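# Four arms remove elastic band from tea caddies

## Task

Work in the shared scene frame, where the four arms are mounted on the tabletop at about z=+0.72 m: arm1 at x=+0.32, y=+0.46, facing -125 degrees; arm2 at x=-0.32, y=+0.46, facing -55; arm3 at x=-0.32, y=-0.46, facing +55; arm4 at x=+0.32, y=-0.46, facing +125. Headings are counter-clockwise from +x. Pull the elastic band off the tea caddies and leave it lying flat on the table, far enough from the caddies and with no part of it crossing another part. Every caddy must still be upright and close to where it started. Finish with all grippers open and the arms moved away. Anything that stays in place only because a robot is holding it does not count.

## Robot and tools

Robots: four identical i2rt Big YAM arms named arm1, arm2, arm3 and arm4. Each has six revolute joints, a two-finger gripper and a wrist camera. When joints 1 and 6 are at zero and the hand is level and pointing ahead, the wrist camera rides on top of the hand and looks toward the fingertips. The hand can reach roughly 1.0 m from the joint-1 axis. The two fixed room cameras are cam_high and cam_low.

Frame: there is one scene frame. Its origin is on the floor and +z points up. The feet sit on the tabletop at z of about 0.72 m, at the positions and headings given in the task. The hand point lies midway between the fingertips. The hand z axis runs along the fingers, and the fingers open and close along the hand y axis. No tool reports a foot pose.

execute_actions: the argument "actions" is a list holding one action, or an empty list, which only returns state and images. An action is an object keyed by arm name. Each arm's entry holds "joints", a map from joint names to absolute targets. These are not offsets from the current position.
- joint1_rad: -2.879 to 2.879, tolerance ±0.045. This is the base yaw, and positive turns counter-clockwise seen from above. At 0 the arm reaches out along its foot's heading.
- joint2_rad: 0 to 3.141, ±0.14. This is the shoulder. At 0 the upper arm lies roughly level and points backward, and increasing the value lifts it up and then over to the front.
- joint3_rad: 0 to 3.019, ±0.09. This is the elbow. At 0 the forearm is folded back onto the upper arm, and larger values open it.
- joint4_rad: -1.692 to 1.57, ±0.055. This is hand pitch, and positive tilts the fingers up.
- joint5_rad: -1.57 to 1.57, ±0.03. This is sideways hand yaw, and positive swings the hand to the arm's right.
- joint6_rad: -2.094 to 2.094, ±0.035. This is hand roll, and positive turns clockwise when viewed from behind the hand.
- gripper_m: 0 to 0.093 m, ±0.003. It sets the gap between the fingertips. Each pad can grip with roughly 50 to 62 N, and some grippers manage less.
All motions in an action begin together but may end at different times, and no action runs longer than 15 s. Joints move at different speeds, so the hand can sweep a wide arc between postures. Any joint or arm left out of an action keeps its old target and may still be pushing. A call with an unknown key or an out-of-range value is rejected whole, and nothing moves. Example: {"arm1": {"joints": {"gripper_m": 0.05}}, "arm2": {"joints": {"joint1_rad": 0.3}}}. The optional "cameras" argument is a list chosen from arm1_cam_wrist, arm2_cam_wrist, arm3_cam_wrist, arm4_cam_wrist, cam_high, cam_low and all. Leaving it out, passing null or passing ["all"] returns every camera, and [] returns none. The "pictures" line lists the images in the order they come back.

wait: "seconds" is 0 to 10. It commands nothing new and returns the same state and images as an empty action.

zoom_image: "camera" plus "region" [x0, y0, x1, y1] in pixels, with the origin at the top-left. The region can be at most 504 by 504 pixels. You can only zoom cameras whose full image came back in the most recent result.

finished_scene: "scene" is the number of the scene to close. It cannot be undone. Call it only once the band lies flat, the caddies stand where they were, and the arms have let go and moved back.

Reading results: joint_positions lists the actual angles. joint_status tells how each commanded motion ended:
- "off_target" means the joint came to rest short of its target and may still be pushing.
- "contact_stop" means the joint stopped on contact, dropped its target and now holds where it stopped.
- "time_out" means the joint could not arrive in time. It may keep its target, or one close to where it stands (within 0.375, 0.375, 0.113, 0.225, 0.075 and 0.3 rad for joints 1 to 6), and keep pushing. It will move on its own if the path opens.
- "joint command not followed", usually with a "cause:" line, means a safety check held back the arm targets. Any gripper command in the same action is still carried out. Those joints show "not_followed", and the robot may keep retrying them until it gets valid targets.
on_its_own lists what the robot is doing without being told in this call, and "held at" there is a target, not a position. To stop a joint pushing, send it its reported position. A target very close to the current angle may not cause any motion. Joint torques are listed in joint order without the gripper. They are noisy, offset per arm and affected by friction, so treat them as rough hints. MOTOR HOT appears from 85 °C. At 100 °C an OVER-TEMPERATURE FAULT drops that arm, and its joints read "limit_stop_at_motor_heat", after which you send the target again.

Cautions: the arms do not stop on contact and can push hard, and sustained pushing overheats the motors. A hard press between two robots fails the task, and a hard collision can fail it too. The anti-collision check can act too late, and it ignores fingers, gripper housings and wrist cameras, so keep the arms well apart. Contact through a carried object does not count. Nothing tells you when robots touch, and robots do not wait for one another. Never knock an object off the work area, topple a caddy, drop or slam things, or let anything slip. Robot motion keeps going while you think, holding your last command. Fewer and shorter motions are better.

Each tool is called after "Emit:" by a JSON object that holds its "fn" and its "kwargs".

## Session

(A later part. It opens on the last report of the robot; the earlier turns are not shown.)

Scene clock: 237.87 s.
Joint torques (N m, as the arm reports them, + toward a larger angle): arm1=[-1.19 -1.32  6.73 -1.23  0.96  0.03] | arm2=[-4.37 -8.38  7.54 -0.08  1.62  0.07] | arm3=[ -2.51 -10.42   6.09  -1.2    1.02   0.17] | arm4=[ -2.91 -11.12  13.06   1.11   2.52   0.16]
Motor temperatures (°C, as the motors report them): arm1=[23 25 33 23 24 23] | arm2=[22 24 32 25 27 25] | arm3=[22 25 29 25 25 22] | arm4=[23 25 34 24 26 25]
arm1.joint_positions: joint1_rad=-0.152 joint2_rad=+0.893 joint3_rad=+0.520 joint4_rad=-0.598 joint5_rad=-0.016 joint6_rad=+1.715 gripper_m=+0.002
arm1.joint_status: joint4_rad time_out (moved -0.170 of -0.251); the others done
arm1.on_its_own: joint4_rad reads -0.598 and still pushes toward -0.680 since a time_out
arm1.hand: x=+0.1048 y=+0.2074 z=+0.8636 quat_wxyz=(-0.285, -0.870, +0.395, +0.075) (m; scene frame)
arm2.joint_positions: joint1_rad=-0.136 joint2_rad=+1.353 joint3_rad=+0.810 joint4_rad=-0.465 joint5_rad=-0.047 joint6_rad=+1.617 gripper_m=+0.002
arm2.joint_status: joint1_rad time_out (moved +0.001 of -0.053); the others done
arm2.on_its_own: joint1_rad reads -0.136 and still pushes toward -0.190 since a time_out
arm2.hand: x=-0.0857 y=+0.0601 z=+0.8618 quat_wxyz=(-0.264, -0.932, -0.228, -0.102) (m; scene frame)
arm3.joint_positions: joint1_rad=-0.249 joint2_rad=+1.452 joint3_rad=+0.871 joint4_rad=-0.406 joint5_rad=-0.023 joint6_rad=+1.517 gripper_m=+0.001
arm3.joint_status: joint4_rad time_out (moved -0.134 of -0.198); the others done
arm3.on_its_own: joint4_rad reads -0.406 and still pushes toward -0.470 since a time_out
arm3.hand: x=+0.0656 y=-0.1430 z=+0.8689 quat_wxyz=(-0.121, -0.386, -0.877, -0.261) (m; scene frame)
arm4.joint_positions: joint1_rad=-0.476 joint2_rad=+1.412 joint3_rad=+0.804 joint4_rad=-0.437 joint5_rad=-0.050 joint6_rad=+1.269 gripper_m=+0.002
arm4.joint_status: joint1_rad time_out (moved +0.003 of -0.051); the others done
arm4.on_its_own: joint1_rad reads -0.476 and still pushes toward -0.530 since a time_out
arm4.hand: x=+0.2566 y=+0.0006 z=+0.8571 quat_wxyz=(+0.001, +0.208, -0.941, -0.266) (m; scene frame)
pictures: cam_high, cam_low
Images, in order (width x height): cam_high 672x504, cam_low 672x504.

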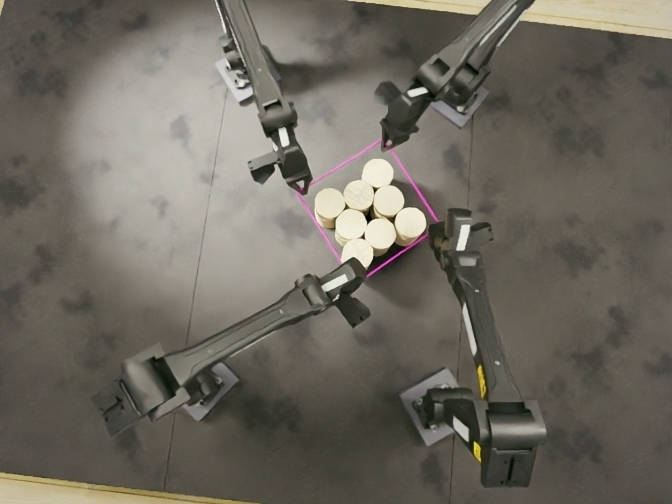

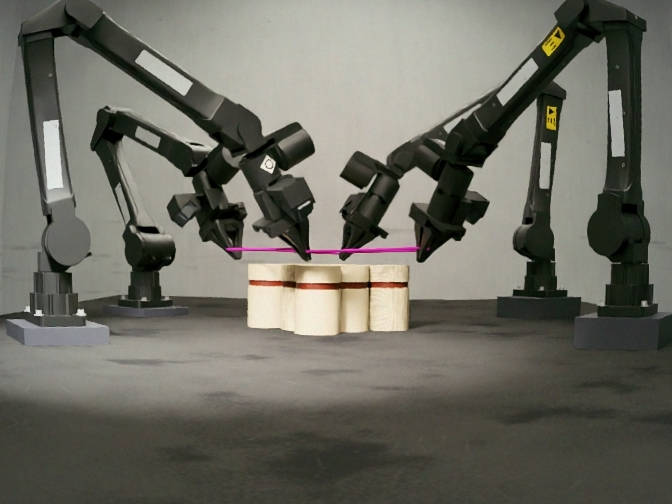

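Emit:
{"fn": "execute_actions", "kwargs": {"actions": [{"arm1":{"joints":{"joint1_rad":-0.09,"joint2_rad":0.944,"joint3_rad":0.77,"joint4_rad":-0.87,"joint6_rad":1.5}},"arm2":{"joints":{"joint1_rad":-0.10,"joint2_rad":1.335,"joint3_rad":1.02,"joint4_rad":-0.72,"joint6_rad":1.2}},"arm3":{"joints":{"joint1_rad":-0.2,"joint2_rad":1.432,"joint3_rad":1.07,"joint4_rad":-0.68}},"arm4":{"joints":{"joint1_rad":-0.42,"joint2_rad":1.337,"joint3_rad":0.98,"joint4_rad":-0.67,"joint6_rad":1.1}}}], "cameras": ["cam_high"]}}

Emit:
{"fn": "execute_actions", "kwargs": {"actions": [{"arm1":{"joints":{"joint1_rad":-0.30,"joint2_rad":1.324,"joint3_rad":1.06,"joint4_rad":-0.756,"joint6_rad":1.35}},"arm2":{"joints":{"joint1_rad":-0.45,"joint2_rad":1.067,"joint3_rad":0.79,"joint4_rad":-0.775,"joint6_rad":0.85}},"arm3":{"joints":{"joint1_rad":0.255,"joint2_rad":1.041,"joint3_rad":0.73,"joint4_rad":-0.74,"joint6_rad":1.65}},"arm4":{"joints":{"joint1_rad":0.045,"joint2_rad":1.425,"joint3_rad":1.065,"joint4_rad":-0.66,"joint6_rad":1.25}}}], "cameras": ["cam_high","cam_low"]}}

Scene clock: 272.70 s.
Joint torques (N m, as the arm reports them, + toward a larger angle): arm1=[ 1.48 -2.99  9.78  0.15  0.34 -0.08] | arm2=[-3.24 -9.72  9.92  0.4   0.75 -0.29] | arm3=[ -0.32 -12.23  10.8   -0.16   0.37   0.17] | arm4=[ -1.35 -11.06  13.99   1.07   1.    -0.04]
Motor temperatures (°C, as the motors report them): arm1=[23 25 35 23 24 23] | arm2=[22 24 33 25 28 25] | arm3=[22 25 30 25 26 22] | arm4=[23 25 36 24 28 25]
arm1.joint_positions: joint1_rad=-0.098 joint2_rad=+0.946 joint3_rad=+0.751 joint4_rad=-0.835 joint5_rad=-0.003 joint6_rad=+1.507 gripper_m=+0.002
arm1.joint_status: all done
arm1.hand: x=+0.1013 y=+0.1776 z=+0.9305 quat_wxyz=(-0.250, -0.922, +0.282, +0.093) (m; scene frame)
arm2.joint_positions: joint1_rad=-0.063 joint2_rad=+1.340 joint3_rad=+0.984 joint4_rad=-0.703 joint5_rad=-0.021 joint6_rad=+1.217 gripper_m=+0.002
arm2.joint_status: all done
arm2.hand: x=-0.0529 y=+0.0634 z=+0.9197 quat_wxyz=(-0.255, -0.860, -0.440, -0.042) (m; scene frame)
arm3.joint_positions: joint1_rad=-0.188 joint2_rad=+1.446 joint3_rad=+1.054 joint4_rad=-0.651 joint5_rad=-0.006 joint6_rad=+1.517 gripper_m=+0.001
arm3.joint_status: all done
arm3.hand: x=+0.0619 y=-0.1088 z=+0.9256 quat_wxyz=(-0.109, -0.364, -0.894, -0.237) (m; scene frame)
arm4.joint_positions: joint1_rad=-0.387 joint2_rad=+1.331 joint3_rad=+0.934 joint4_rad=-0.666 joint5_rad=-0.018 joint6_rad=+1.112 gripper_m=+0.002
arm4.joint_status: all done
arm4.hand: x=+0.2205 y=-0.0026 z=+0.9249 quat_wxyz=(-0.022, +0.319, -0.913, -0.255) (m; scene frame)
pictures: cam_high
Images, in order (width x height): cam_high 672x504.

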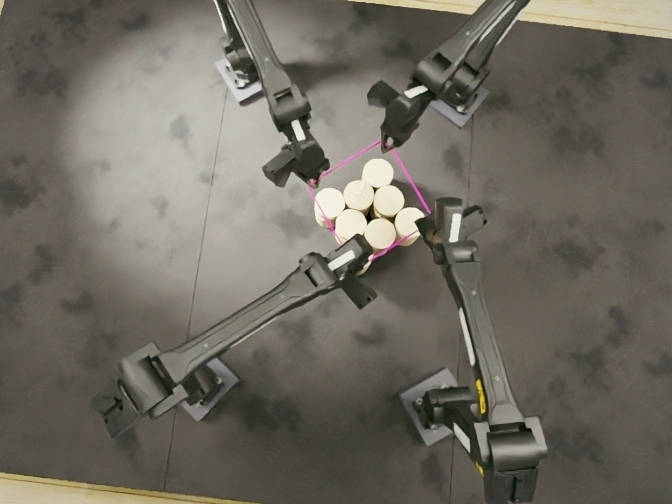

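Scene clock: 274.07 s.
Joint torques (N m, as the arm reports them, + toward a larger angle): arm1=[ 0.98 -8.6  10.22  0.9   0.13 -0.09] | arm2=[-2.45 -4.75  7.42  0.43  0.57 -0.28] | arm3=[ 2.15 -5.93  8.41  0.28  0.09  0.32] | arm4=[ -0.31 -13.56  13.93   1.45   0.69   0.15]
Motor temperatures (°C, as the motors report them): arm1=[23 25 35 23 24 23] | arm2=[22 24 33 25 28 25] | arm3=[22 25 30 25 25 22] | arm4=[23 25 36 24 28 25]
arm1.joint_positions: joint1_rad=-0.301 joint2_rad=+1.331 joint3_rad=+1.031 joint4_rad=-0.746 joint5_rad=+0.002 joint6_rad=+1.357 gripper_m=+0.002
arm1.joint_status: all done
arm1.hand: x=-0.0497 y=+0.1440 z=+0.9263 quat_wxyz=(-0.222, -0.916, +0.308, +0.133) (m; scene frame)
arm2.joint_positions: joint1_rad=-0.424 joint2_rad=+1.061 joint3_rad=+0.791 joint4_rad=-0.757 joint5_rad=-0.016 joint6_rad=+0.868 gripper_m=+0.002
arm2.joint_status: all done
arm2.hand: x=-0.2316 y=+0.0800 z=+0.9324 quat_wxyz=(-0.267, -0.860, -0.432, +0.053) (m; scene frame)
arm3.joint_positions: joint1_rad=+0.240 joint2_rad=+1.047 joint3_rad=+0.743 joint4_rad=-0.722 joint5_rad=+0.002 joint6_rad=+1.632 gripper_m=+0.001
arm3.joint_status: all done
arm3.hand: x=-0.1700 y=-0.1074 z=+0.9372 quat_wxyz=(-0.046, -0.221, -0.937, -0.265) (m; scene frame)
arm4.joint_positions: joint1_rad=+0.060 joint2_rad=+1.430 joint3_rad=+1.019 joint4_rad=-0.666 joint5_rad=-0.012 joint6_rad=+1.240 gripper_m=+0.002
arm4.joint_status: all done
arm4.hand: x=+0.0126 y=-0.0642 z=+0.9190 quat_wxyz=(+0.045, +0.460, -0.852, -0.245) (m; scene frame)
pictures: cam_high, cam_low
Images, in order (width x height): cam_high 672x504, cam_low 672x504.

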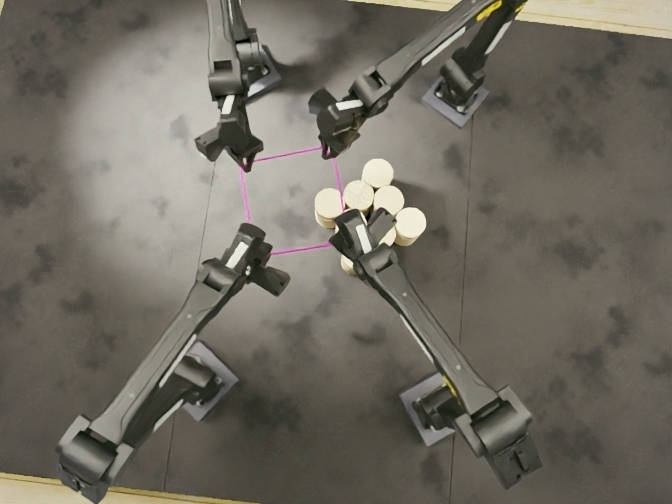

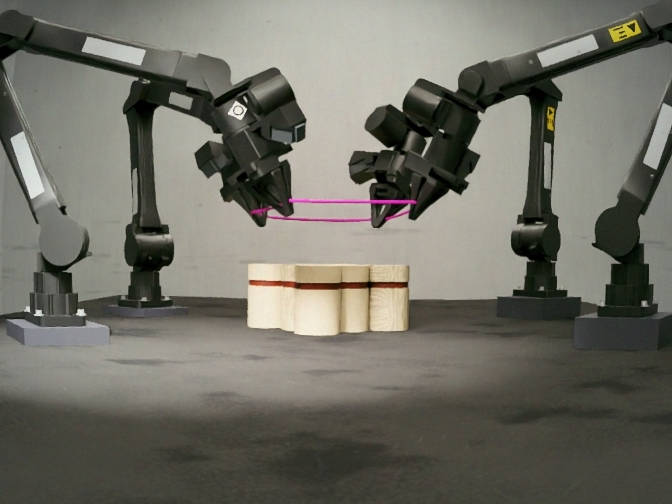

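Emit:
{"fn": "execute_actions", "kwargs": {"actions": [{"arm1":{"joints":{"joint1_rad":-0.40,"joint2_rad":1.78,"joint3_rad":1.44,"joint4_rad":-0.66,"joint6_rad":1.4}},"arm2":{"joints":{"joint1_rad":-0.855,"joint2_rad":1.096,"joint3_rad":0.635,"joint4_rad":-0.58,"joint6_rad":0.7}},"arm3":{"joints":{"joint1_rad":0.845,"joint2_rad":1.122,"joint3_rad":0.606,"joint4_rad":-0.525,"joint6_rad":1.95}},"arm4":{"joints":{"joint1_rad":0.36,"joint2_rad":1.82,"joint3_rad":1.40,"joint4_rad":-0.575,"joint6_rad":1.7}}}], "cameras": ["cam_high"]}}

Emit:
{"fn": "execute_actions", "kwargs": {"actions": [{"arm1":{"joints":{"joint2_rad":1.955,"joint3_rad":1.28,"joint4_rad":-0.355}},"arm2":{"joints":{"joint2_rad":1.42,"joint3_rad":0.465,"joint4_rad":-0.075}},"arm3":{"joints":{"joint2_rad":1.484,"joint3_rad":0.455,"joint4_rad":-0.006}},"arm4":{"joints":{"joint2_rad":2.012,"joint3_rad":1.265,"joint4_rad":-0.28}}}], "cameras": ["cam_high","cam_low"]}}

Scene clock: 292.47 s.
Joint torques (N m, as the arm reports them, + toward a larger angle): arm1=[  1.3  -14.76  10.98   1.33   0.12   0.14] | arm2=[-2.19 -4.59  7.04  1.51  0.32 -0.24] | arm3=[ 1.69 -5.57  8.68  1.08  0.12  0.25] | arm4=[  0.31 -22.64  13.76   1.42   0.21   0.17]
Motor temperatures (°C, as the motors report them): arm1=[23 26 38 23 24 23] | arm2=[22 24 33 25 26 26] | arm3=[22 24 30 25 25 22] | arm4=[23 25 37 24 26 25]
arm1.joint_positions: joint1_rad=-0.404 joint2_rad=+1.782 joint3_rad=+1.398 joint4_rad=-0.664 joint5_rad=+0.002 joint6_rad=+1.386 gripper_m=+0.002
arm1.joint_status: all done
arm1.hand: x=-0.2104 y=+0.0935 z=+0.8673 quat_wxyz=(-0.216, -0.893, +0.368, +0.141) (m; scene frame)
arm2.joint_positions: joint1_rad=-0.839 joint2_rad=+1.090 joint3_rad=+0.635 joint4_rad=-0.595 joint5_rad=-0.009 joint6_rad=+0.715 gripper_m=+0.002
arm2.joint_status: all done
arm2.hand: x=-0.3895 y=+0.0945 z=+0.8658 quat_wxyz=(-0.229, -0.913, -0.316, +0.121) (m; scene frame)
arm3.joint_positions: joint1_rad=+0.835 joint2_rad=+1.118 joint3_rad=+0.608 joint4_rad=-0.533 joint5_rad=+0.001 joint6_rad=+1.937 gripper_m=+0.001
arm3.joint_status: all done
arm3.hand: x=-0.3918 y=-0.0927 z=+0.8711 quat_wxyz=(+0.072, -0.083, -0.962, -0.251) (m; scene frame)
arm4.joint_positions: joint1_rad=+0.368 joint2_rad=+1.837 joint3_rad=+1.350 joint4_rad=-0.580 joint5_rad=-0.002 joint6_rad=+1.687 gripper_m=+0.002
arm4.joint_status: all done
arm4.hand: x=-0.2080 y=-0.0942 z=+0.8575 quat_wxyz=(+0.129, +0.399, -0.881, -0.218) (m; scene frame)
pictures: cam_high
Images, in order (width x height): cam_high 672x504.

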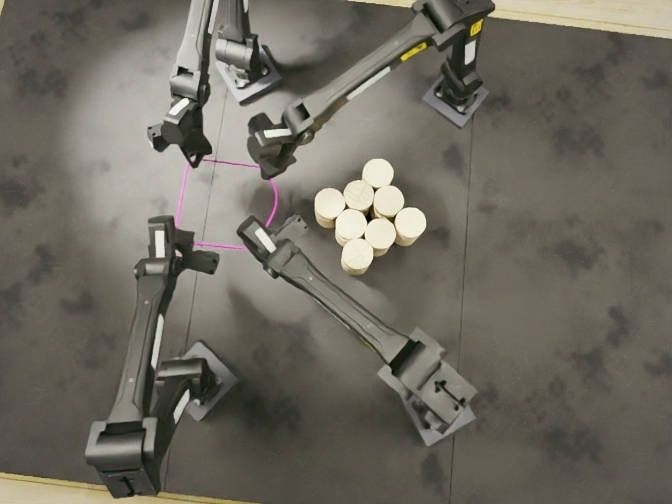

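Scene clock: 293.70 s.
Joint torques (N m, as the arm reports them, + toward a larger angle): arm1=[  1.23 -14.04   6.59   1.64   0.14   0.1 ] | arm2=[-1.95 -6.08  4.5   1.74  0.25 -0.22] | arm3=[ 1.38 -6.51  4.89  1.28  0.06  0.21] | arm4=[  0.21 -22.06   8.01   1.69   0.23   0.16]
Motor temperatures (°C, as the motors report them): arm1=[23 26 37 23 24 23] | arm2=[22 24 33 25 26 26] | arm3=[22 24 30 25 25 22] | arm4=[23 25 37 24 25 25]
arm1.joint_positions: joint1_rad=-0.404 joint2_rad=+1.935 joint3_rad=+1.285 joint4_rad=-0.367 joint5_rad=+0.002 joint6_rad=+1.389 gripper_m=+0.002
arm1.joint_status: all done
arm1.hand: x=-0.2178 y=+0.0883 z=+0.7566 quat_wxyz=(-0.229, -0.889, +0.368, +0.148) (m; scene frame)
arm2.joint_positions: joint1_rad=-0.839 joint2_rad=+1.414 joint3_rad=+0.468 joint4_rad=-0.096 joint5_rad=-0.008 joint6_rad=+0.712 gripper_m=+0.002
arm2.joint_status: all done
arm2.hand: x=-0.3896 y=+0.0892 z=+0.7423 quat_wxyz=(-0.232, -0.911, -0.317, +0.124) (m; scene frame)
arm3.joint_positions: joint1_rad=+0.835 joint2_rad=+1.468 joint3_rad=+0.464 joint4_rad=-0.020 joint5_rad=+0.002 joint6_rad=+1.943 gripper_m=+0.001
arm3.joint_status: all done
arm3.hand: x=-0.3934 y=-0.0834 z=+0.7514 quat_wxyz=(+0.075, -0.086, -0.959, -0.260) (m; scene frame)
arm4.joint_positions: joint1_rad=+0.368 joint2_rad=+2.014 joint3_rad=+1.261 joint4_rad=-0.292 joint5_rad=-0.002 joint6_rad=+1.689 gripper_m=+0.002
arm4.joint_status: all done
arm4.hand: x=-0.2124 y=-0.0905 z=+0.7436 quat_wxyz=(+0.135, +0.397, -0.879, -0.227) (m; scene frame)
pictures: cam_high, cam_low
Images, in order (width x height): cam_high 672x504, cam_low 672x504.

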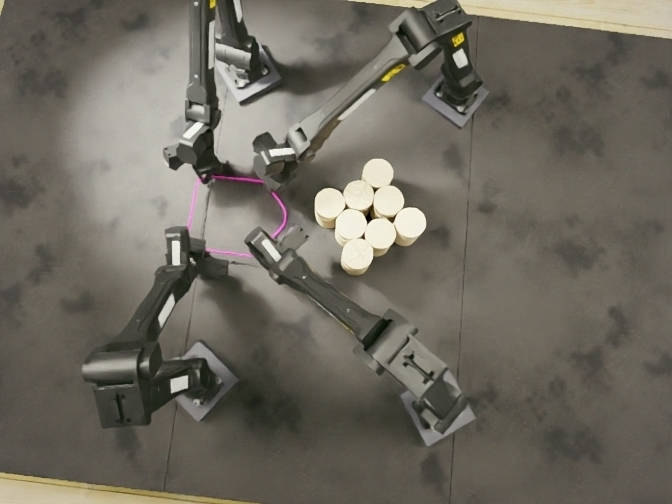

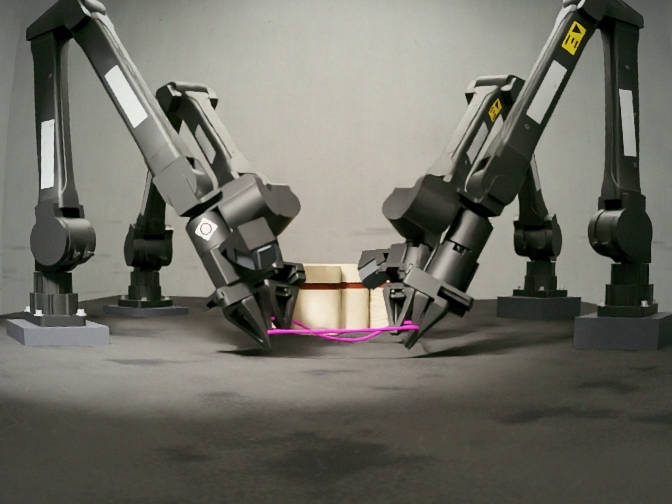

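Emit:
{"fn": "execute_actions", "kwargs": {"actions": [{"arm1":{"joints":{"joint1_rad":-0.435,"joint2_rad":2.055,"joint3_rad":1.43,"joint4_rad":-0.41}},"arm2":{"joints":{"joint1_rad":-0.96,"joint2_rad":1.44}},"arm3":{"joints":{"joint1_rad":0.95,"joint2_rad":1.525}},"arm4":{"joints":{"joint1_rad":0.395,"joint2_rad":2.08,"joint3_rad":1.43,"joint4_rad":-0.35}}}], "cameras": []}}

Emit:
{"fn": "execute_actions", "kwargs": {"actions": [{"arm1":{"joints":{"gripper_m":0.03}},"arm2":{"joints":{"gripper_m":0.03}},"arm3":{"joints":{"gripper_m":0.03}},"arm4":{"joints":{"gripper_m":0.03}}}], "cameras": ["cam_high","cam_low"]}}

Scene clock: 305.03 s.
Joint torques (N m, as the arm reports them, + toward a larger angle): arm1=[  0.7  -15.05   9.24   0.66   0.21   0.09] | arm2=[-1.97 -6.05  4.39  1.29  0.28 -0.21] | arm3=[ 1.96 -5.88  4.52  0.85 -0.1   0.21] | arm4=[  0.99 -23.58  11.88   0.92   0.23   0.15]
Motor temperatures (°C, as the motors report them): arm1=[23 27 36 23 24 23] | arm2=[21 24 32 25 26 26] | arm3=[22 24 30 25 25 22] | arm4=[23 26 35 24 25 25]
arm1.joint_positions: joint1_rad=-0.432 joint2_rad=+2.030 joint3_rad=+1.400 joint4_rad=-0.391 joint5_rad=+0.000 joint6_rad=+1.391 gripper_m=+0.002
arm1.joint_status: all done
arm1.hand: x=-0.2560 y=+0.0844 z=+0.7416 quat_wxyz=(-0.225, -0.884, +0.380, +0.149) (m; scene frame)
arm2.joint_positions: joint1_rad=-0.945 joint2_rad=+1.429 joint3_rad=+0.468 joint4_rad=-0.083 joint5_rad=-0.008 joint6_rad=+0.712 gripper_m=+0.002
arm2.joint_status: all done
arm2.hand: x=-0.4286 y=+0.0979 z=+0.7383 quat_wxyz=(-0.224, -0.927, -0.268, +0.135) (m; scene frame)
arm3.joint_positions: joint1_rad=+0.937 joint2_rad=+1.504 joint3_rad=+0.464 joint4_rad=-0.007 joint5_rad=+0.007 joint6_rad=+1.943 gripper_m=+0.001
arm3.joint_status: all done
arm3.hand: x=-0.4299 y=-0.0953 z=+0.7401 quat_wxyz=(+0.082, -0.037, -0.965, -0.246) (m; scene frame)
arm4.joint_positions: joint1_rad=+0.395 joint2_rad=+2.087 joint3_rad=+1.390 joint4_rad=-0.343 joint5_rad=-0.002 joint6_rad=+1.689 gripper_m=+0.002
arm4.joint_status: all done
arm4.hand: x=-0.2534 y=-0.0841 z=+0.7433 quat_wxyz=(+0.139, +0.408, -0.873, -0.228) (m; scene frame)
pictures: none
No camera images: the call's "cameras" was empty. Leave "cameras" out to get every camera's image.

Scene clock: 305.60 s.
Joint torques (N m, as the arm reports them, + toward a larger angle): arm1=[  0.67 -14.87   8.51   0.66   0.24   0.09] | arm2=[-1.97 -6.15  4.54  1.29  0.15 -0.23] | arm3=[ 1.98 -6.23  4.26  0.3  -0.21  0.21] | arm4=[  0.86 -23.64  11.89   0.91   0.23   0.16]
Motor temperatures (°C, as the motors report them): arm1=[23 27 36 23 24 23] | arm2=[21 24 32 25 26 26] | arm3=[22 24 30 25 25 22] | arm4=[23 26 35 24 25 25]
arm1.joint_positions: joint1_rad=-0.432 joint2_rad=+2.029 joint3_rad=+1.411 joint4_rad=-0.391 joint5_rad=+0.000 joint6_rad=+1.391 gripper_m=+0.030
arm1.joint_status: all done
arm1.hand: x=-0.2602 y=+0.0816 z=+0.7478 quat_wxyz=(-0.231, -0.883, +0.380, +0.153) (m; scene frame)
arm2.joint_positions: joint1_rad=-0.945 joint2_rad=+1.429 joint3_rad=+0.466 joint4_rad=-0.083 joint5_rad=-0.004 joint6_rad=+0.712 gripper_m=+0.030
arm2.joint_status: all done
arm2.hand: x=-0.4292 y=+0.0990 z=+0.7377 quat_wxyz=(-0.222, -0.927, -0.268, +0.137) (m; scene frame)
arm3.joint_positions: joint1_rad=+0.937 joint2_rad=+1.501 joint3_rad=+0.469 joint4_rad=+0.011 joint5_rad=+0.009 joint6_rad=+1.943 gripper_m=+0.030
arm3.joint_status: all done
arm3.hand: x=-0.4315 y=-0.0885 z=+0.7450 quat_wxyz=(+0.085, -0.038, -0.962, -0.258) (m; scene frame)
arm4.joint_positions: joint1_rad=+0.395 joint2_rad=+2.087 joint3_rad=+1.390 joint4_rad=-0.343 joint5_rad=-0.002 joint6_rad=+1.689 gripper_m=+0.030
arm4.joint_status: all done
arm4.hand: x=-0.2534 y=-0.0841 z=+0.7433 quat_wxyz=(+0.139, +0.408, -0.873, -0.228) (m; scene frame)
pictures: cam_high, cam_low
Images, in order (width x height): cam_high 672x504, cam_low 672x504.

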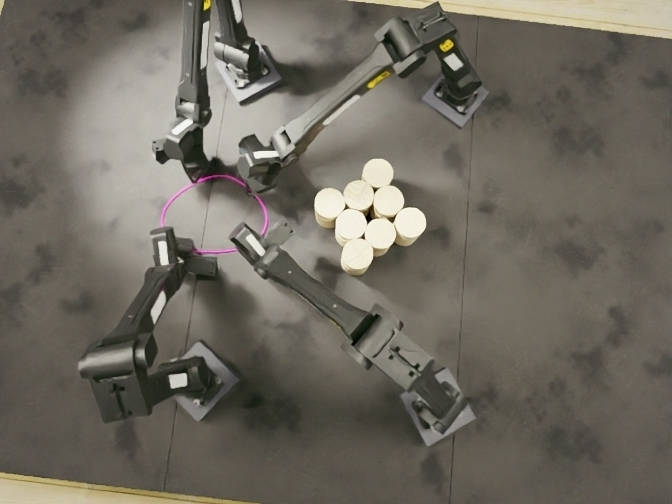

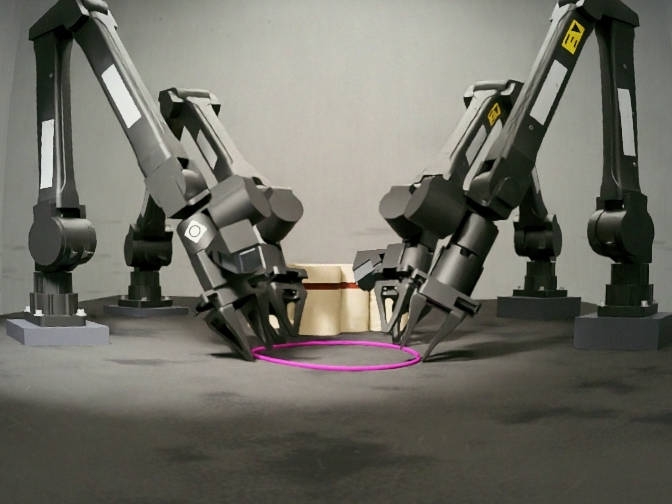

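Emit:
{"fn": "execute_actions", "kwargs": {"actions": [{"arm1":{"joints":{"joint2_rad":1.78,"joint4_rad":-0.66}},"arm2":{"joints":{"joint2_rad":1.096,"joint3_rad":0.66,"joint4_rad":-0.5}},"arm3":{"joints":{"joint2_rad":1.122,"joint3_rad":0.63,"joint4_rad":-0.45}},"arm4":{"joints":{"joint2_rad":1.82,"joint4_rad":-0.6}}}], "cameras": ["cam_high"]}}

Emit:
{"fn": "execute_actions", "kwargs": {"actions": [{"arm1":{"joints":{"joint1_rad":0.3,"joint2_rad":0.6,"joint3_rad":0.8,"joint4_rad":-1.2}},"arm4":{"joints":{"joint1_rad":-0.3,"joint2_rad":0.6,"joint3_rad":0.8,"joint4_rad":-1.2}},"arm3":{"joints":{"joint2_rad":0.9,"joint3_rad":0.9,"joint4_rad":-1.4,"joint6_rad":1.8,"gripper_m":0.093}},"arm2":{"joints":{"joint2_rad":1.0,"joint3_rad":0.9,"joint4_rad":-1.3,"joint6_rad":1.72,"gripper_m":0.093}}}], "cameras": []}}

Emit:
{"fn": "execute_actions", "kwargs": {"actions": [{"arm3":{"joints":{"joint1_rad":-0.03}},"arm2":{"joints":{"joint1_rad":0.137,"joint2_rad":1.78,"joint3_rad":1.54,"joint4_rad":-1.29}}}], "cameras": ["cam_high","arm2_cam_wrist","cam_low"]}}

Scene clock: 329.93 s.
Joint torques (N m, as the arm reports them, + toward a larger angle): arm1=[  0.73 -13.89   9.51   0.87   0.23   0.09] | arm2=[-1.78 -4.13  8.3   0.67  0.11 -0.26] | arm3=[ 1.97 -5.6  10.86  0.57  0.02  0.2 ] | arm4=[  1.02 -21.19  12.09   0.98   0.23   0.15]
Motor temperatures (°C, as the motors report them): arm1=[23 28 37 23 23 23] | arm2=[21 24 32 25 25 26] | arm3=[22 24 29 25 25 22] | arm4=[23 27 36 24 24 25]
arm1.joint_positions: joint1_rad=-0.432 joint2_rad=+1.771 joint3_rad=+1.411 joint4_rad=-0.647 joint5_rad=+0.000 joint6_rad=+1.391 gripper_m=+0.030
arm1.joint_status: all done
arm1.hand: x=-0.2269 y=+0.1034 z=+0.8826 quat_wxyz=(-0.231, -0.883, +0.380, +0.153) (m; scene frame)
arm2.joint_positions: joint1_rad=-0.945 joint2_rad=+1.086 joint3_rad=+0.646 joint4_rad=-0.485 joint5_rad=-0.003 joint6_rad=+0.712 gripper_m=+0.030
arm2.joint_status: all done
arm2.hand: x=-0.4369 y=+0.0790 z=+0.8866 quat_wxyz=(-0.270, -0.911, -0.263, +0.168) (m; scene frame)
arm3.joint_positions: joint1_rad=+0.937 joint2_rad=+1.114 joint3_rad=+0.606 joint4_rad=-0.441 joint5_rad=+0.004 joint6_rad=+1.943 gripper_m=+0.030
arm3.joint_status: all done
arm3.hand: x=-0.4338 y=-0.0842 z=+0.8840 quat_wxyz=(+0.099, -0.037, -0.951, -0.290) (m; scene frame)
arm4.joint_positions: joint1_rad=+0.395 joint2_rad=+1.822 joint3_rad=+1.404 joint4_rad=-0.594 joint5_rad=-0.002 joint6_rad=+1.689 gripper_m=+0.030
arm4.joint_status: all done
arm4.hand: x=-0.2324 y=-0.0987 z=+0.8904 quat_wxyz=(+0.146, +0.407, -0.870, -0.239) (m; scene frame)
pictures: cam_high
Images, in order (width x height): cam_high 672x504.

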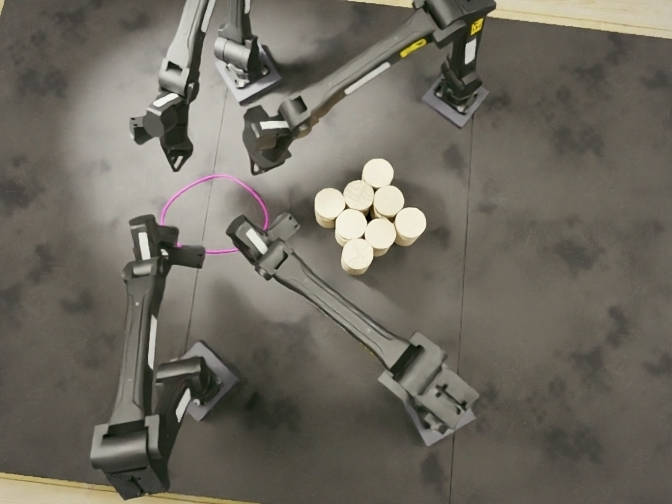

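Scene clock: 331.80 s.
Joint torques (N m, as the arm reports them, + toward a larger angle): arm1=[1.77 1.41 7.87 0.95 0.33 0.08] | arm2=[-1.76 -3.02  8.65 -0.02  0.16  0.18] | arm3=[ 1.95 -2.49 10.58 -0.04  0.04  0.01] | arm4=[0.5  0.38 9.95 1.04 0.02 0.15]
Motor temperatures (°C, as the motors report them): arm1=[23 27 37 23 23 23] | arm2=[21 24 32 25 25 26] | arm3=[22 24 30 25 25 22] | arm4=[23 27 36 24 24 25]
arm1.joint_positions: joint1_rad=+0.290 joint2_rad=+0.594 joint3_rad=+0.810 joint4_rad=-1.187 joint5_rad=-0.002 joint6_rad=+1.391 gripper_m=+0.030
arm1.joint_status: all done
arm1.hand: x=+0.2505 y=+0.2115 z=+1.0154 quat_wxyz=(-0.288, -0.955, +0.043, +0.064) (m; scene frame)
arm2.joint_positions: joint1_rad=-0.945 joint2_rad=+0.995 joint3_rad=+0.881 joint4_rad=-1.286 joint5_rad=-0.003 joint6_rad=+1.704 gripper_m=+0.093
arm2.joint_status: all done
arm2.hand: x=-0.4070 y=+0.1799 z=+0.9479 quat_wxyz=(-0.087, -0.973, +0.212, +0.000) (m; scene frame)
arm3.joint_positions: joint1_rad=+0.937 joint2_rad=+0.886 joint3_rad=+0.888 joint4_rad=-1.391 joint5_rad=+0.003 joint6_rad=+1.816 gripper_m=+0.093
arm3.joint_status: all done
arm3.hand: x=-0.3954 y=-0.2100 z=+0.9950 quat_wxyz=(+0.023, +0.026, -0.996, -0.088) (m; scene frame)
arm4.joint_positions: joint1_rad=-0.293 joint2_rad=+0.594 joint3_rad=+0.803 joint4_rad=-1.193 joint5_rad=+0.003 joint6_rad=+1.689 gripper_m=+0.030
arm4.joint_status: all done
arm4.hand: x=+0.2456 y=-0.2183 z=+1.0439 quat_wxyz=(+0.061, +0.088, -0.952, -0.287) (m; scene frame)
pictures: none
No camera images: the call's "cameras" was empty. Leave "cameras" out to get every camera's image.

Scene clock: 333.37 s.
Joint torques (N m, as the arm reports them, + toward a larger angle): arm1=[1.79 1.54 7.9  0.93 0.34 0.09] | arm2=[ -2.25 -17.9    9.9    0.03   0.07   0.14] | arm3=[-0.03 -2.5  10.56 -0.02  0.12  0.01] | arm4=[0.48 0.23 9.9  1.04 0.01 0.15]
Motor temperatures (°C, as the motors report them): arm1=[23 27 37 23 23 23] | arm2=[21 24 33 25 25 26] | arm3=[22 24 30 25 25 22] | arm4=[23 26 36 24 24 25]
arm1.joint_positions: joint1_rad=+0.290 joint2_rad=+0.594 joint3_rad=+0.810 joint4_rad=-1.187 joint5_rad=-0.002 joint6_rad=+1.391 gripper_m=+0.030
arm1.joint_status: not commanded
arm1.hand: x=+0.2505 y=+0.2115 z=+1.0154 quat_wxyz=(-0.288, -0.955, +0.043, +0.064) (m; scene frame)
arm2.joint_positions: joint1_rad=+0.150 joint2_rad=+1.794 joint3_rad=+1.497 joint4_rad=-1.286 joint5_rad=+0.000 joint6_rad=+1.706 gripper_m=+0.093
arm2.joint_status: all done
arm2.hand: x=+0.0619 y=+0.0887 z=+0.8803 quat_wxyz=(+0.002, -0.945, -0.327, -0.001) (m; scene frame)
arm3.joint_positions: joint1_rad=-0.021 joint2_rad=+0.886 joint3_rad=+0.888 joint4_rad=-1.391 joint5_rad=+0.001 joint6_rad=+1.815 gripper_m=+0.093
arm3.joint_status: all done
arm3.hand: x=-0.1589 y=-0.2543 z=+0.9949 quat_wxyz=(-0.019, -0.436, -0.895, -0.089) (m; scene frame)
arm4.joint_positions: joint1_rad=-0.293 joint2_rad=+0.594 joint3_rad=+0.803 joint4_rad=-1.193 joint5_rad=+0.003 joint6_rad=+1.689 gripper_m=+0.030
arm4.joint_status: not commanded
arm4.hand: x=+0.2456 y=-0.2183 z=+1.0439 quat_wxyz=(+0.061, +0.088, -0.952, -0.287) (m; scene frame)
pictures: arm2_cam_wrist, cam_high, cam_low
Images, in order (width x height): arm2_cam_wrist 672x504, cam_high 672x504, cam_low 672x504.

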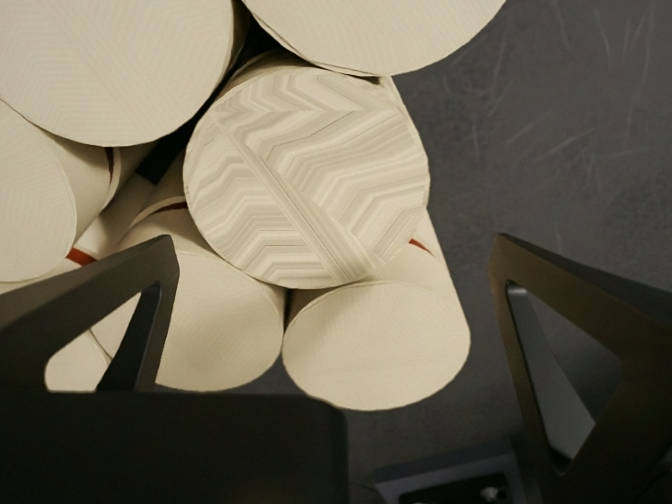

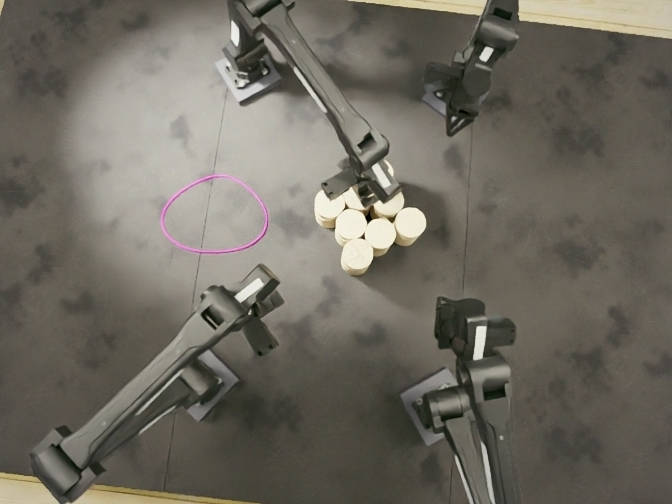

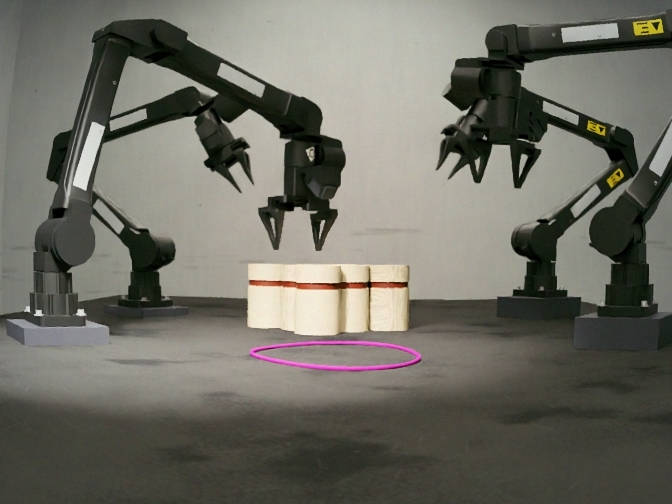

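Emit:
{"fn": "execute_actions", "kwargs": {"actions": [{"arm2":{"joints":{"joint1_rad":0.115,"joint2_rad":1.825,"joint3_rad":1.51,"joint4_rad":-1.232,"joint6_rad":1.78}}}], "cameras": ["arm2_cam_wrist"]}}

Scene clock: 341.90 s.
Joint torques (N m, as the arm reports them, + toward a larger angle): arm1=[1.83 1.49 7.91 0.94 0.32 0.08] | arm2=[ -1.47 -15.57   7.46   0.65   0.06   0.14] | arm3=[ 0.01 -2.58 10.53 -0.03  0.12  0.01] | arm4=[0.56 0.27 9.9  1.03 0.02 0.15]
Motor temperatures (°C, as the motors report them): arm1=[23 26 36 23 23 23] | arm2=[21 25 34 25 25 26] | arm3=[22 24 31 25 24 22] | arm4=[23 26 35 24 24 25]
arm1.joint_positions: joint1_rad=+0.290 joint2_rad=+0.594 joint3_rad=+0.810 joint4_rad=-1.187 joint5_rad=-0.002 joint6_rad=+1.391 gripper_m=+0.030
arm1.joint_status: not commanded
arm1.hand: x=+0.2505 y=+0.2115 z=+1.0154 quat_wxyz=(-0.288, -0.955, +0.043, +0.064) (m; scene frame)
arm2.joint_positions: joint1_rad=+0.126 joint2_rad=+1.812 joint3_rad=+1.497 joint4_rad=-1.248 joint5_rad=+0.000 joint6_rad=+1.764 gripper_m=+0.093
arm2.joint_status: all done
arm2.hand: x=+0.0593 y=+0.0727 z=+0.8712 quat_wxyz=(-0.007, -0.958, -0.287, -0.006) (m; scene frame)
arm3.joint_positions: joint1_rad=-0.021 joint2_rad=+0.886 joint3_rad=+0.888 joint4_rad=-1.391 joint5_rad=+0.001 joint6_rad=+1.815 gripper_m=+0.093
arm3.joint_status: not commanded
arm3.hand: x=-0.1589 y=-0.2543 z=+0.9949 quat_wxyz=(-0.019, -0.436, -0.895, -0.089) (m; scene frame)
arm4.joint_positions: joint1_rad=-0.293 joint2_rad=+0.594 joint3_rad=+0.803 joint4_rad=-1.193 joint5_rad=+0.003 joint6_rad=+1.689 gripper_m=+0.030
arm4.joint_status: not commanded
arm4.hand: x=+0.2456 y=-0.2183 z=+1.0439 quat_wxyz=(+0.061, +0.088, -0.952, -0.287) (m; scene frame)
pictures: arm2_cam_wrist
Images, in order (width x height): arm2_cam_wrist 672x504.

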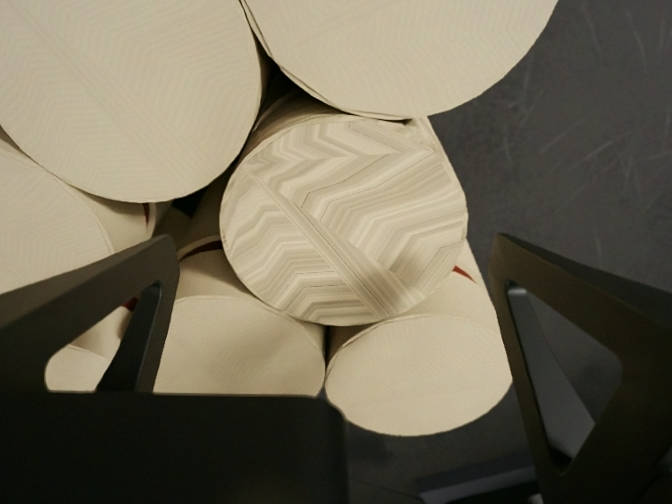

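Emit:
{"fn": "execute_actions", "kwargs": {"actions": [{"arm2":{"joints":{"joint2_rad":1.838,"joint3_rad":1.455,"joint4_rad":-1.185}}}], "cameras": ["arm2_cam_wrist"]}}

Emit:
{"fn": "execute_actions", "kwargs": {"actions": [{"arm2":{"joints":{"joint2_rad":1.852,"joint3_rad":1.42,"joint4_rad":-1.14}}}], "cameras": ["arm2_cam_wrist","cam_low"]}}

Scene clock: 348.77 s.
Joint torques (N m, as the arm reports them, + toward a larger angle): arm1=[1.82 1.56 7.9  0.91 0.33 0.08] | arm2=[ -1.65 -15.33   6.86   0.66   0.07   0.18] | arm3=[-0.03 -2.48 10.55 -0.03  0.12  0.01] | arm4=[0.5  0.29 9.89 1.03 0.01 0.15]
Motor temperatures (°C, as the motors report them): arm1=[23 26 36 23 23 23] | arm2=[21 25 34 25 25 26] | arm3=[22 24 31 25 24 22] | arm4=[23 25 35 24 24 25]
arm1.joint_positions: joint1_rad=+0.290 joint2_rad=+0.594 joint3_rad=+0.810 joint4_rad=-1.187 joint5_rad=-0.002 joint6_rad=+1.391 gripper_m=+0.030
arm1.joint_status: not commanded
arm1.hand: x=+0.2505 y=+0.2115 z=+1.0154 quat_wxyz=(-0.288, -0.955, +0.043, +0.064) (m; scene frame)
arm2.joint_positions: joint1_rad=+0.126 joint2_rad=+1.828 joint3_rad=+1.452 joint4_rad=-1.201 joint5_rad=+0.000 joint6_rad=+1.765 gripper_m=+0.093
arm2.joint_status: all done
arm2.hand: x=+0.0555 y=+0.0767 z=+0.8468 quat_wxyz=(-0.001, -0.958, -0.287, -0.002) (m; scene frame)
arm3.joint_positions: joint1_rad=-0.021 joint2_rad=+0.886 joint3_rad=+0.888 joint4_rad=-1.391 joint5_rad=+0.001 joint6_rad=+1.815 gripper_m=+0.093
arm3.joint_status: not commanded
arm3.hand: x=-0.1589 y=-0.2543 z=+0.9949 quat_wxyz=(-0.019, -0.436, -0.895, -0.089) (m; scene frame)
arm4.joint_positions: joint1_rad=-0.293 joint2_rad=+0.594 joint3_rad=+0.803 joint4_rad=-1.193 joint5_rad=+0.003 joint6_rad=+1.689 gripper_m=+0.030
arm4.joint_status: not commanded
arm4.hand: x=+0.2456 y=-0.2183 z=+1.0439 quat_wxyz=(+0.061, +0.088, -0.952, -0.287) (m; scene frame)
pictures: arm2_cam_wrist
Images, in order (width x height): arm2_cam_wrist 672x504.

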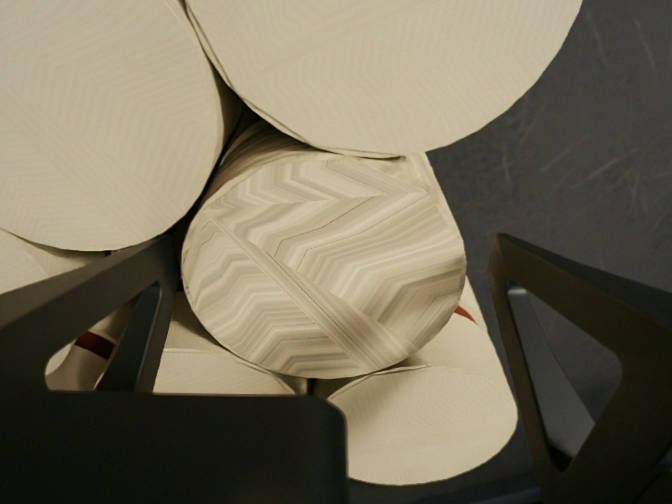

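Scene clock: 349.43 s.
Joint torques (N m, as the arm reports them, + toward a larger angle): arm1=[1.76 1.49 7.91 0.92 0.33 0.08] | arm2=[ -1.33 -15.18   6.44   0.66   0.07   0.17] | arm3=[ 0.02 -2.53 10.55 -0.02  0.12  0.01] | arm4=[0.48 0.27 9.89 1.02 0.01 0.15]
Motor temperatures (°C, as the motors report them): arm1=[23 26 36 23 23 23] | arm2=[21 25 34 25 25 26] | arm3=[22 24 31 25 24 22] | arm4=[23 25 35 24 24 25]
arm1.joint_positions: joint1_rad=+0.290 joint2_rad=+0.594 joint3_rad=+0.810 joint4_rad=-1.187 joint5_rad=-0.002 joint6_rad=+1.391 gripper_m=+0.030
arm1.joint_status: not commanded
arm1.hand: x=+0.2505 y=+0.2115 z=+1.0154 quat_wxyz=(-0.288, -0.955, +0.043, +0.064) (m; scene frame)
arm2.joint_positions: joint1_rad=+0.126 joint2_rad=+1.836 joint3_rad=+1.420 joint4_rad=-1.157 joint5_rad=+0.000 joint6_rad=+1.765 gripper_m=+0.093
arm2.joint_status: all done
arm2.hand: x=+0.0542 y=+0.0781 z=+0.8314 quat_wxyz=(-0.003, -0.958, -0.287, -0.003) (m; scene frame)
arm3.joint_positions: joint1_rad=-0.021 joint2_rad=+0.886 joint3_rad=+0.888 joint4_rad=-1.391 joint5_rad=+0.001 joint6_rad=+1.815 gripper_m=+0.093
arm3.joint_status: not commanded
arm3.hand: x=-0.1589 y=-0.2543 z=+0.9949 quat_wxyz=(-0.019, -0.436, -0.895, -0.089) (m; scene frame)
arm4.joint_positions: joint1_rad=-0.293 joint2_rad=+0.594 joint3_rad=+0.803 joint4_rad=-1.193 joint5_rad=+0.003 joint6_rad=+1.689 gripper_m=+0.030
arm4.joint_status: not commanded
arm4.hand: x=+0.2456 y=-0.2183 z=+1.0439 quat_wxyz=(+0.061, +0.088, -0.952, -0.287) (m; scene frame)
pictures: arm2_cam_wrist, cam_low
Images, in order (width x height): arm2_cam_wrist 672x504, cam_low 672x504.

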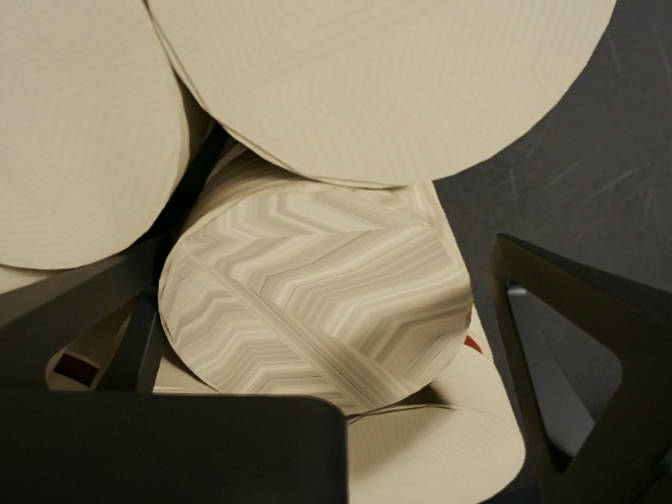

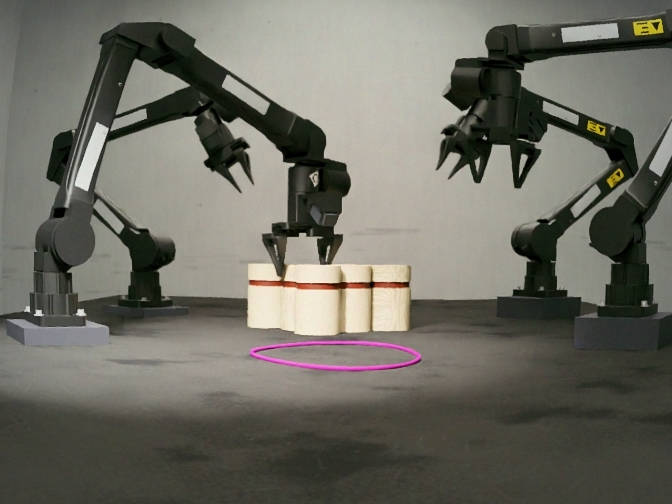

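Emit:
{"fn": "execute_actions", "kwargs": {"actions": [{"arm2":{"joints":{"joint2_rad":1.875,"joint3_rad":1.375,"joint4_rad":-1.075}}}], "cameras": []}}

Emit:
{"fn": "execute_actions", "kwargs": {"actions": [{"arm2":{"joints":{"gripper_m":0.076}}}], "cameras": ["cam_high","cam_low"]}}

Scene clock: 354.33 s.
Joint torques (N m, as the arm reports them, + toward a larger angle): arm1=[1.72 1.52 7.92 0.96 0.33 0.08] | arm2=[ -1.36 -14.87   5.97   0.56   0.09   0.18] | arm3=[-0.01 -2.48 10.54 -0.03  0.13  0.01] | arm4=[0.51 0.28 9.9  1.04 0.02 0.15]
Motor temperatures (°C, as the motors report them): arm1=[23 26 36 23 23 23] | arm2=[21 25 33 25 25 26] | arm3=[22 24 31 25 24 22] | arm4=[23 25 35 24 24 25]
arm1.joint_positions: joint1_rad=+0.290 joint2_rad=+0.594 joint3_rad=+0.810 joint4_rad=-1.187 joint5_rad=-0.002 joint6_rad=+1.391 gripper_m=+0.030
arm1.joint_status: not commanded
arm1.hand: x=+0.2505 y=+0.2115 z=+1.0154 quat_wxyz=(-0.288, -0.955, +0.043, +0.064) (m; scene frame)
arm2.joint_positions: joint1_rad=+0.126 joint2_rad=+1.859 joint3_rad=+1.378 joint4_rad=-1.088 joint5_rad=-0.001 joint6_rad=+1.765 gripper_m=+0.093
arm2.joint_status: all done
arm2.hand: x=+0.0531 y=+0.0794 z=+0.8050 quat_wxyz=(-0.004, -0.958, -0.287, -0.004) (m; scene frame)
arm3.joint_positions: joint1_rad=-0.021 joint2_rad=+0.886 joint3_rad=+0.888 joint4_rad=-1.391 joint5_rad=+0.001 joint6_rad=+1.815 gripper_m=+0.093
arm3.joint_status: not commanded
arm3.hand: x=-0.1589 y=-0.2543 z=+0.9949 quat_wxyz=(-0.019, -0.436, -0.895, -0.089) (m; scene frame)
arm4.joint_positions: joint1_rad=-0.293 joint2_rad=+0.594 joint3_rad=+0.803 joint4_rad=-1.193 joint5_rad=+0.003 joint6_rad=+1.689 gripper_m=+0.030
arm4.joint_status: not commanded
arm4.hand: x=+0.2456 y=-0.2183 z=+1.0439 quat_wxyz=(+0.061, +0.088, -0.952, -0.287) (m; scene frame)
pictures: none
No camera images: the call's "cameras" was empty. Leave "cameras" out to get every camera's image.

Scene clock: 354.80 s.
Joint torques (N m, as the arm reports them, + toward a larger angle): arm1=[1.79 1.56 7.93 0.94 0.33 0.09] | arm2=[ -1.87 -15.21   5.99   0.54   0.09   0.14] | arm3=[ 0.   -2.55 10.55 -0.03  0.12  0.01] | arm4=[0.51 0.27 9.9  1.03 0.02 0.15]
Motor temperatures (°C, as the motors report them): arm1=[23 26 36 23 23 23] | arm2=[21 25 33 25 24 26] | arm3=[22 24 31 25 24 22] | arm4=[23 25 35 24 24 25]
arm1.joint_positions: joint1_rad=+0.290 joint2_rad=+0.594 joint3_rad=+0.810 joint4_rad=-1.187 joint5_rad=-0.002 joint6_rad=+1.391 gripper_m=+0.030
arm1.joint_status: not commanded
arm1.hand: x=+0.2505 y=+0.2115 z=+1.0154 quat_wxyz=(-0.288, -0.955, +0.043, +0.064) (m; scene frame)
arm2.joint_positions: joint1_rad=+0.126 joint2_rad=+1.859 joint3_rad=+1.377 joint4_rad=-1.085 joint5_rad=-0.001 joint6_rad=+1.765 gripper_m=+0.079
arm2.joint_status: gripper_m off_target (ended at +0.079, target +0.076)
arm2.hand: x=+0.0534 y=+0.0791 z=+0.8049 quat_wxyz=(-0.005, -0.958, -0.287, -0.005) (m; scene frame)
arm3.joint_positions: joint1_rad=-0.021 joint2_rad=+0.886 joint3_rad=+0.888 joint4_rad=-1.391 joint5_rad=+0.001 joint6_rad=+1.815 gripper_m=+0.093
arm3.joint_status: not commanded
arm3.hand: x=-0.1589 y=-0.2543 z=+0.9949 quat_wxyz=(-0.019, -0.436, -0.895, -0.089) (m; scene frame)
arm4.joint_positions: joint1_rad=-0.293 joint2_rad=+0.594 joint3_rad=+0.803 joint4_rad=-1.193 joint5_rad=+0.003 joint6_rad=+1.689 gripper_m=+0.030
arm4.joint_status: not commanded
arm4.hand: x=+0.2456 y=-0.2183 z=+1.0439 quat_wxyz=(+0.061, +0.088, -0.952, -0.287) (m; scene frame)
pictures: cam_high, cam_low
Images, in order (width x height): cam_high 672x504, cam_low 672x504.

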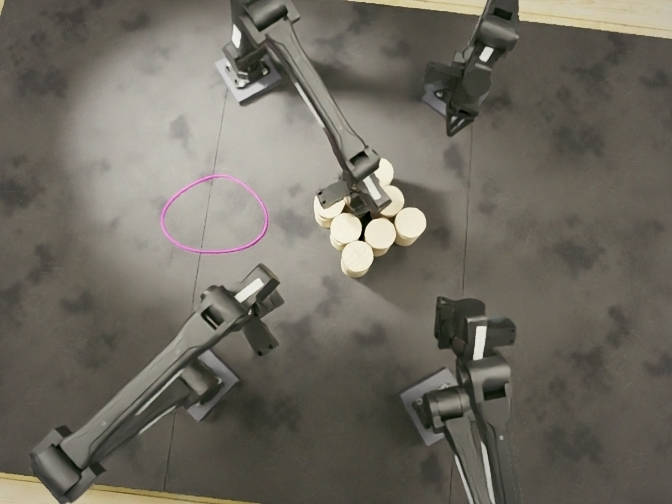

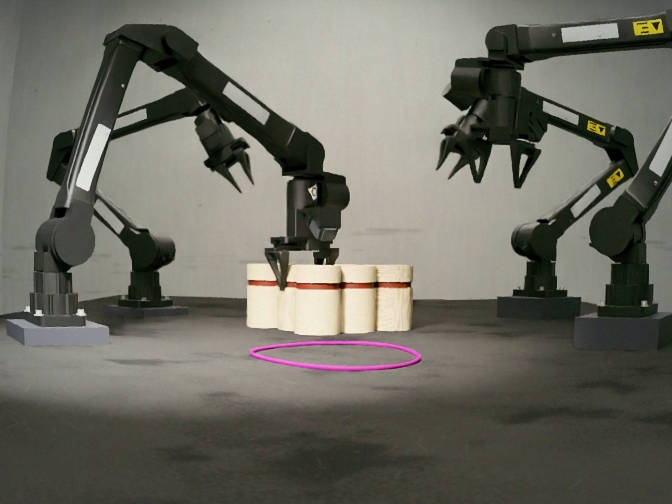

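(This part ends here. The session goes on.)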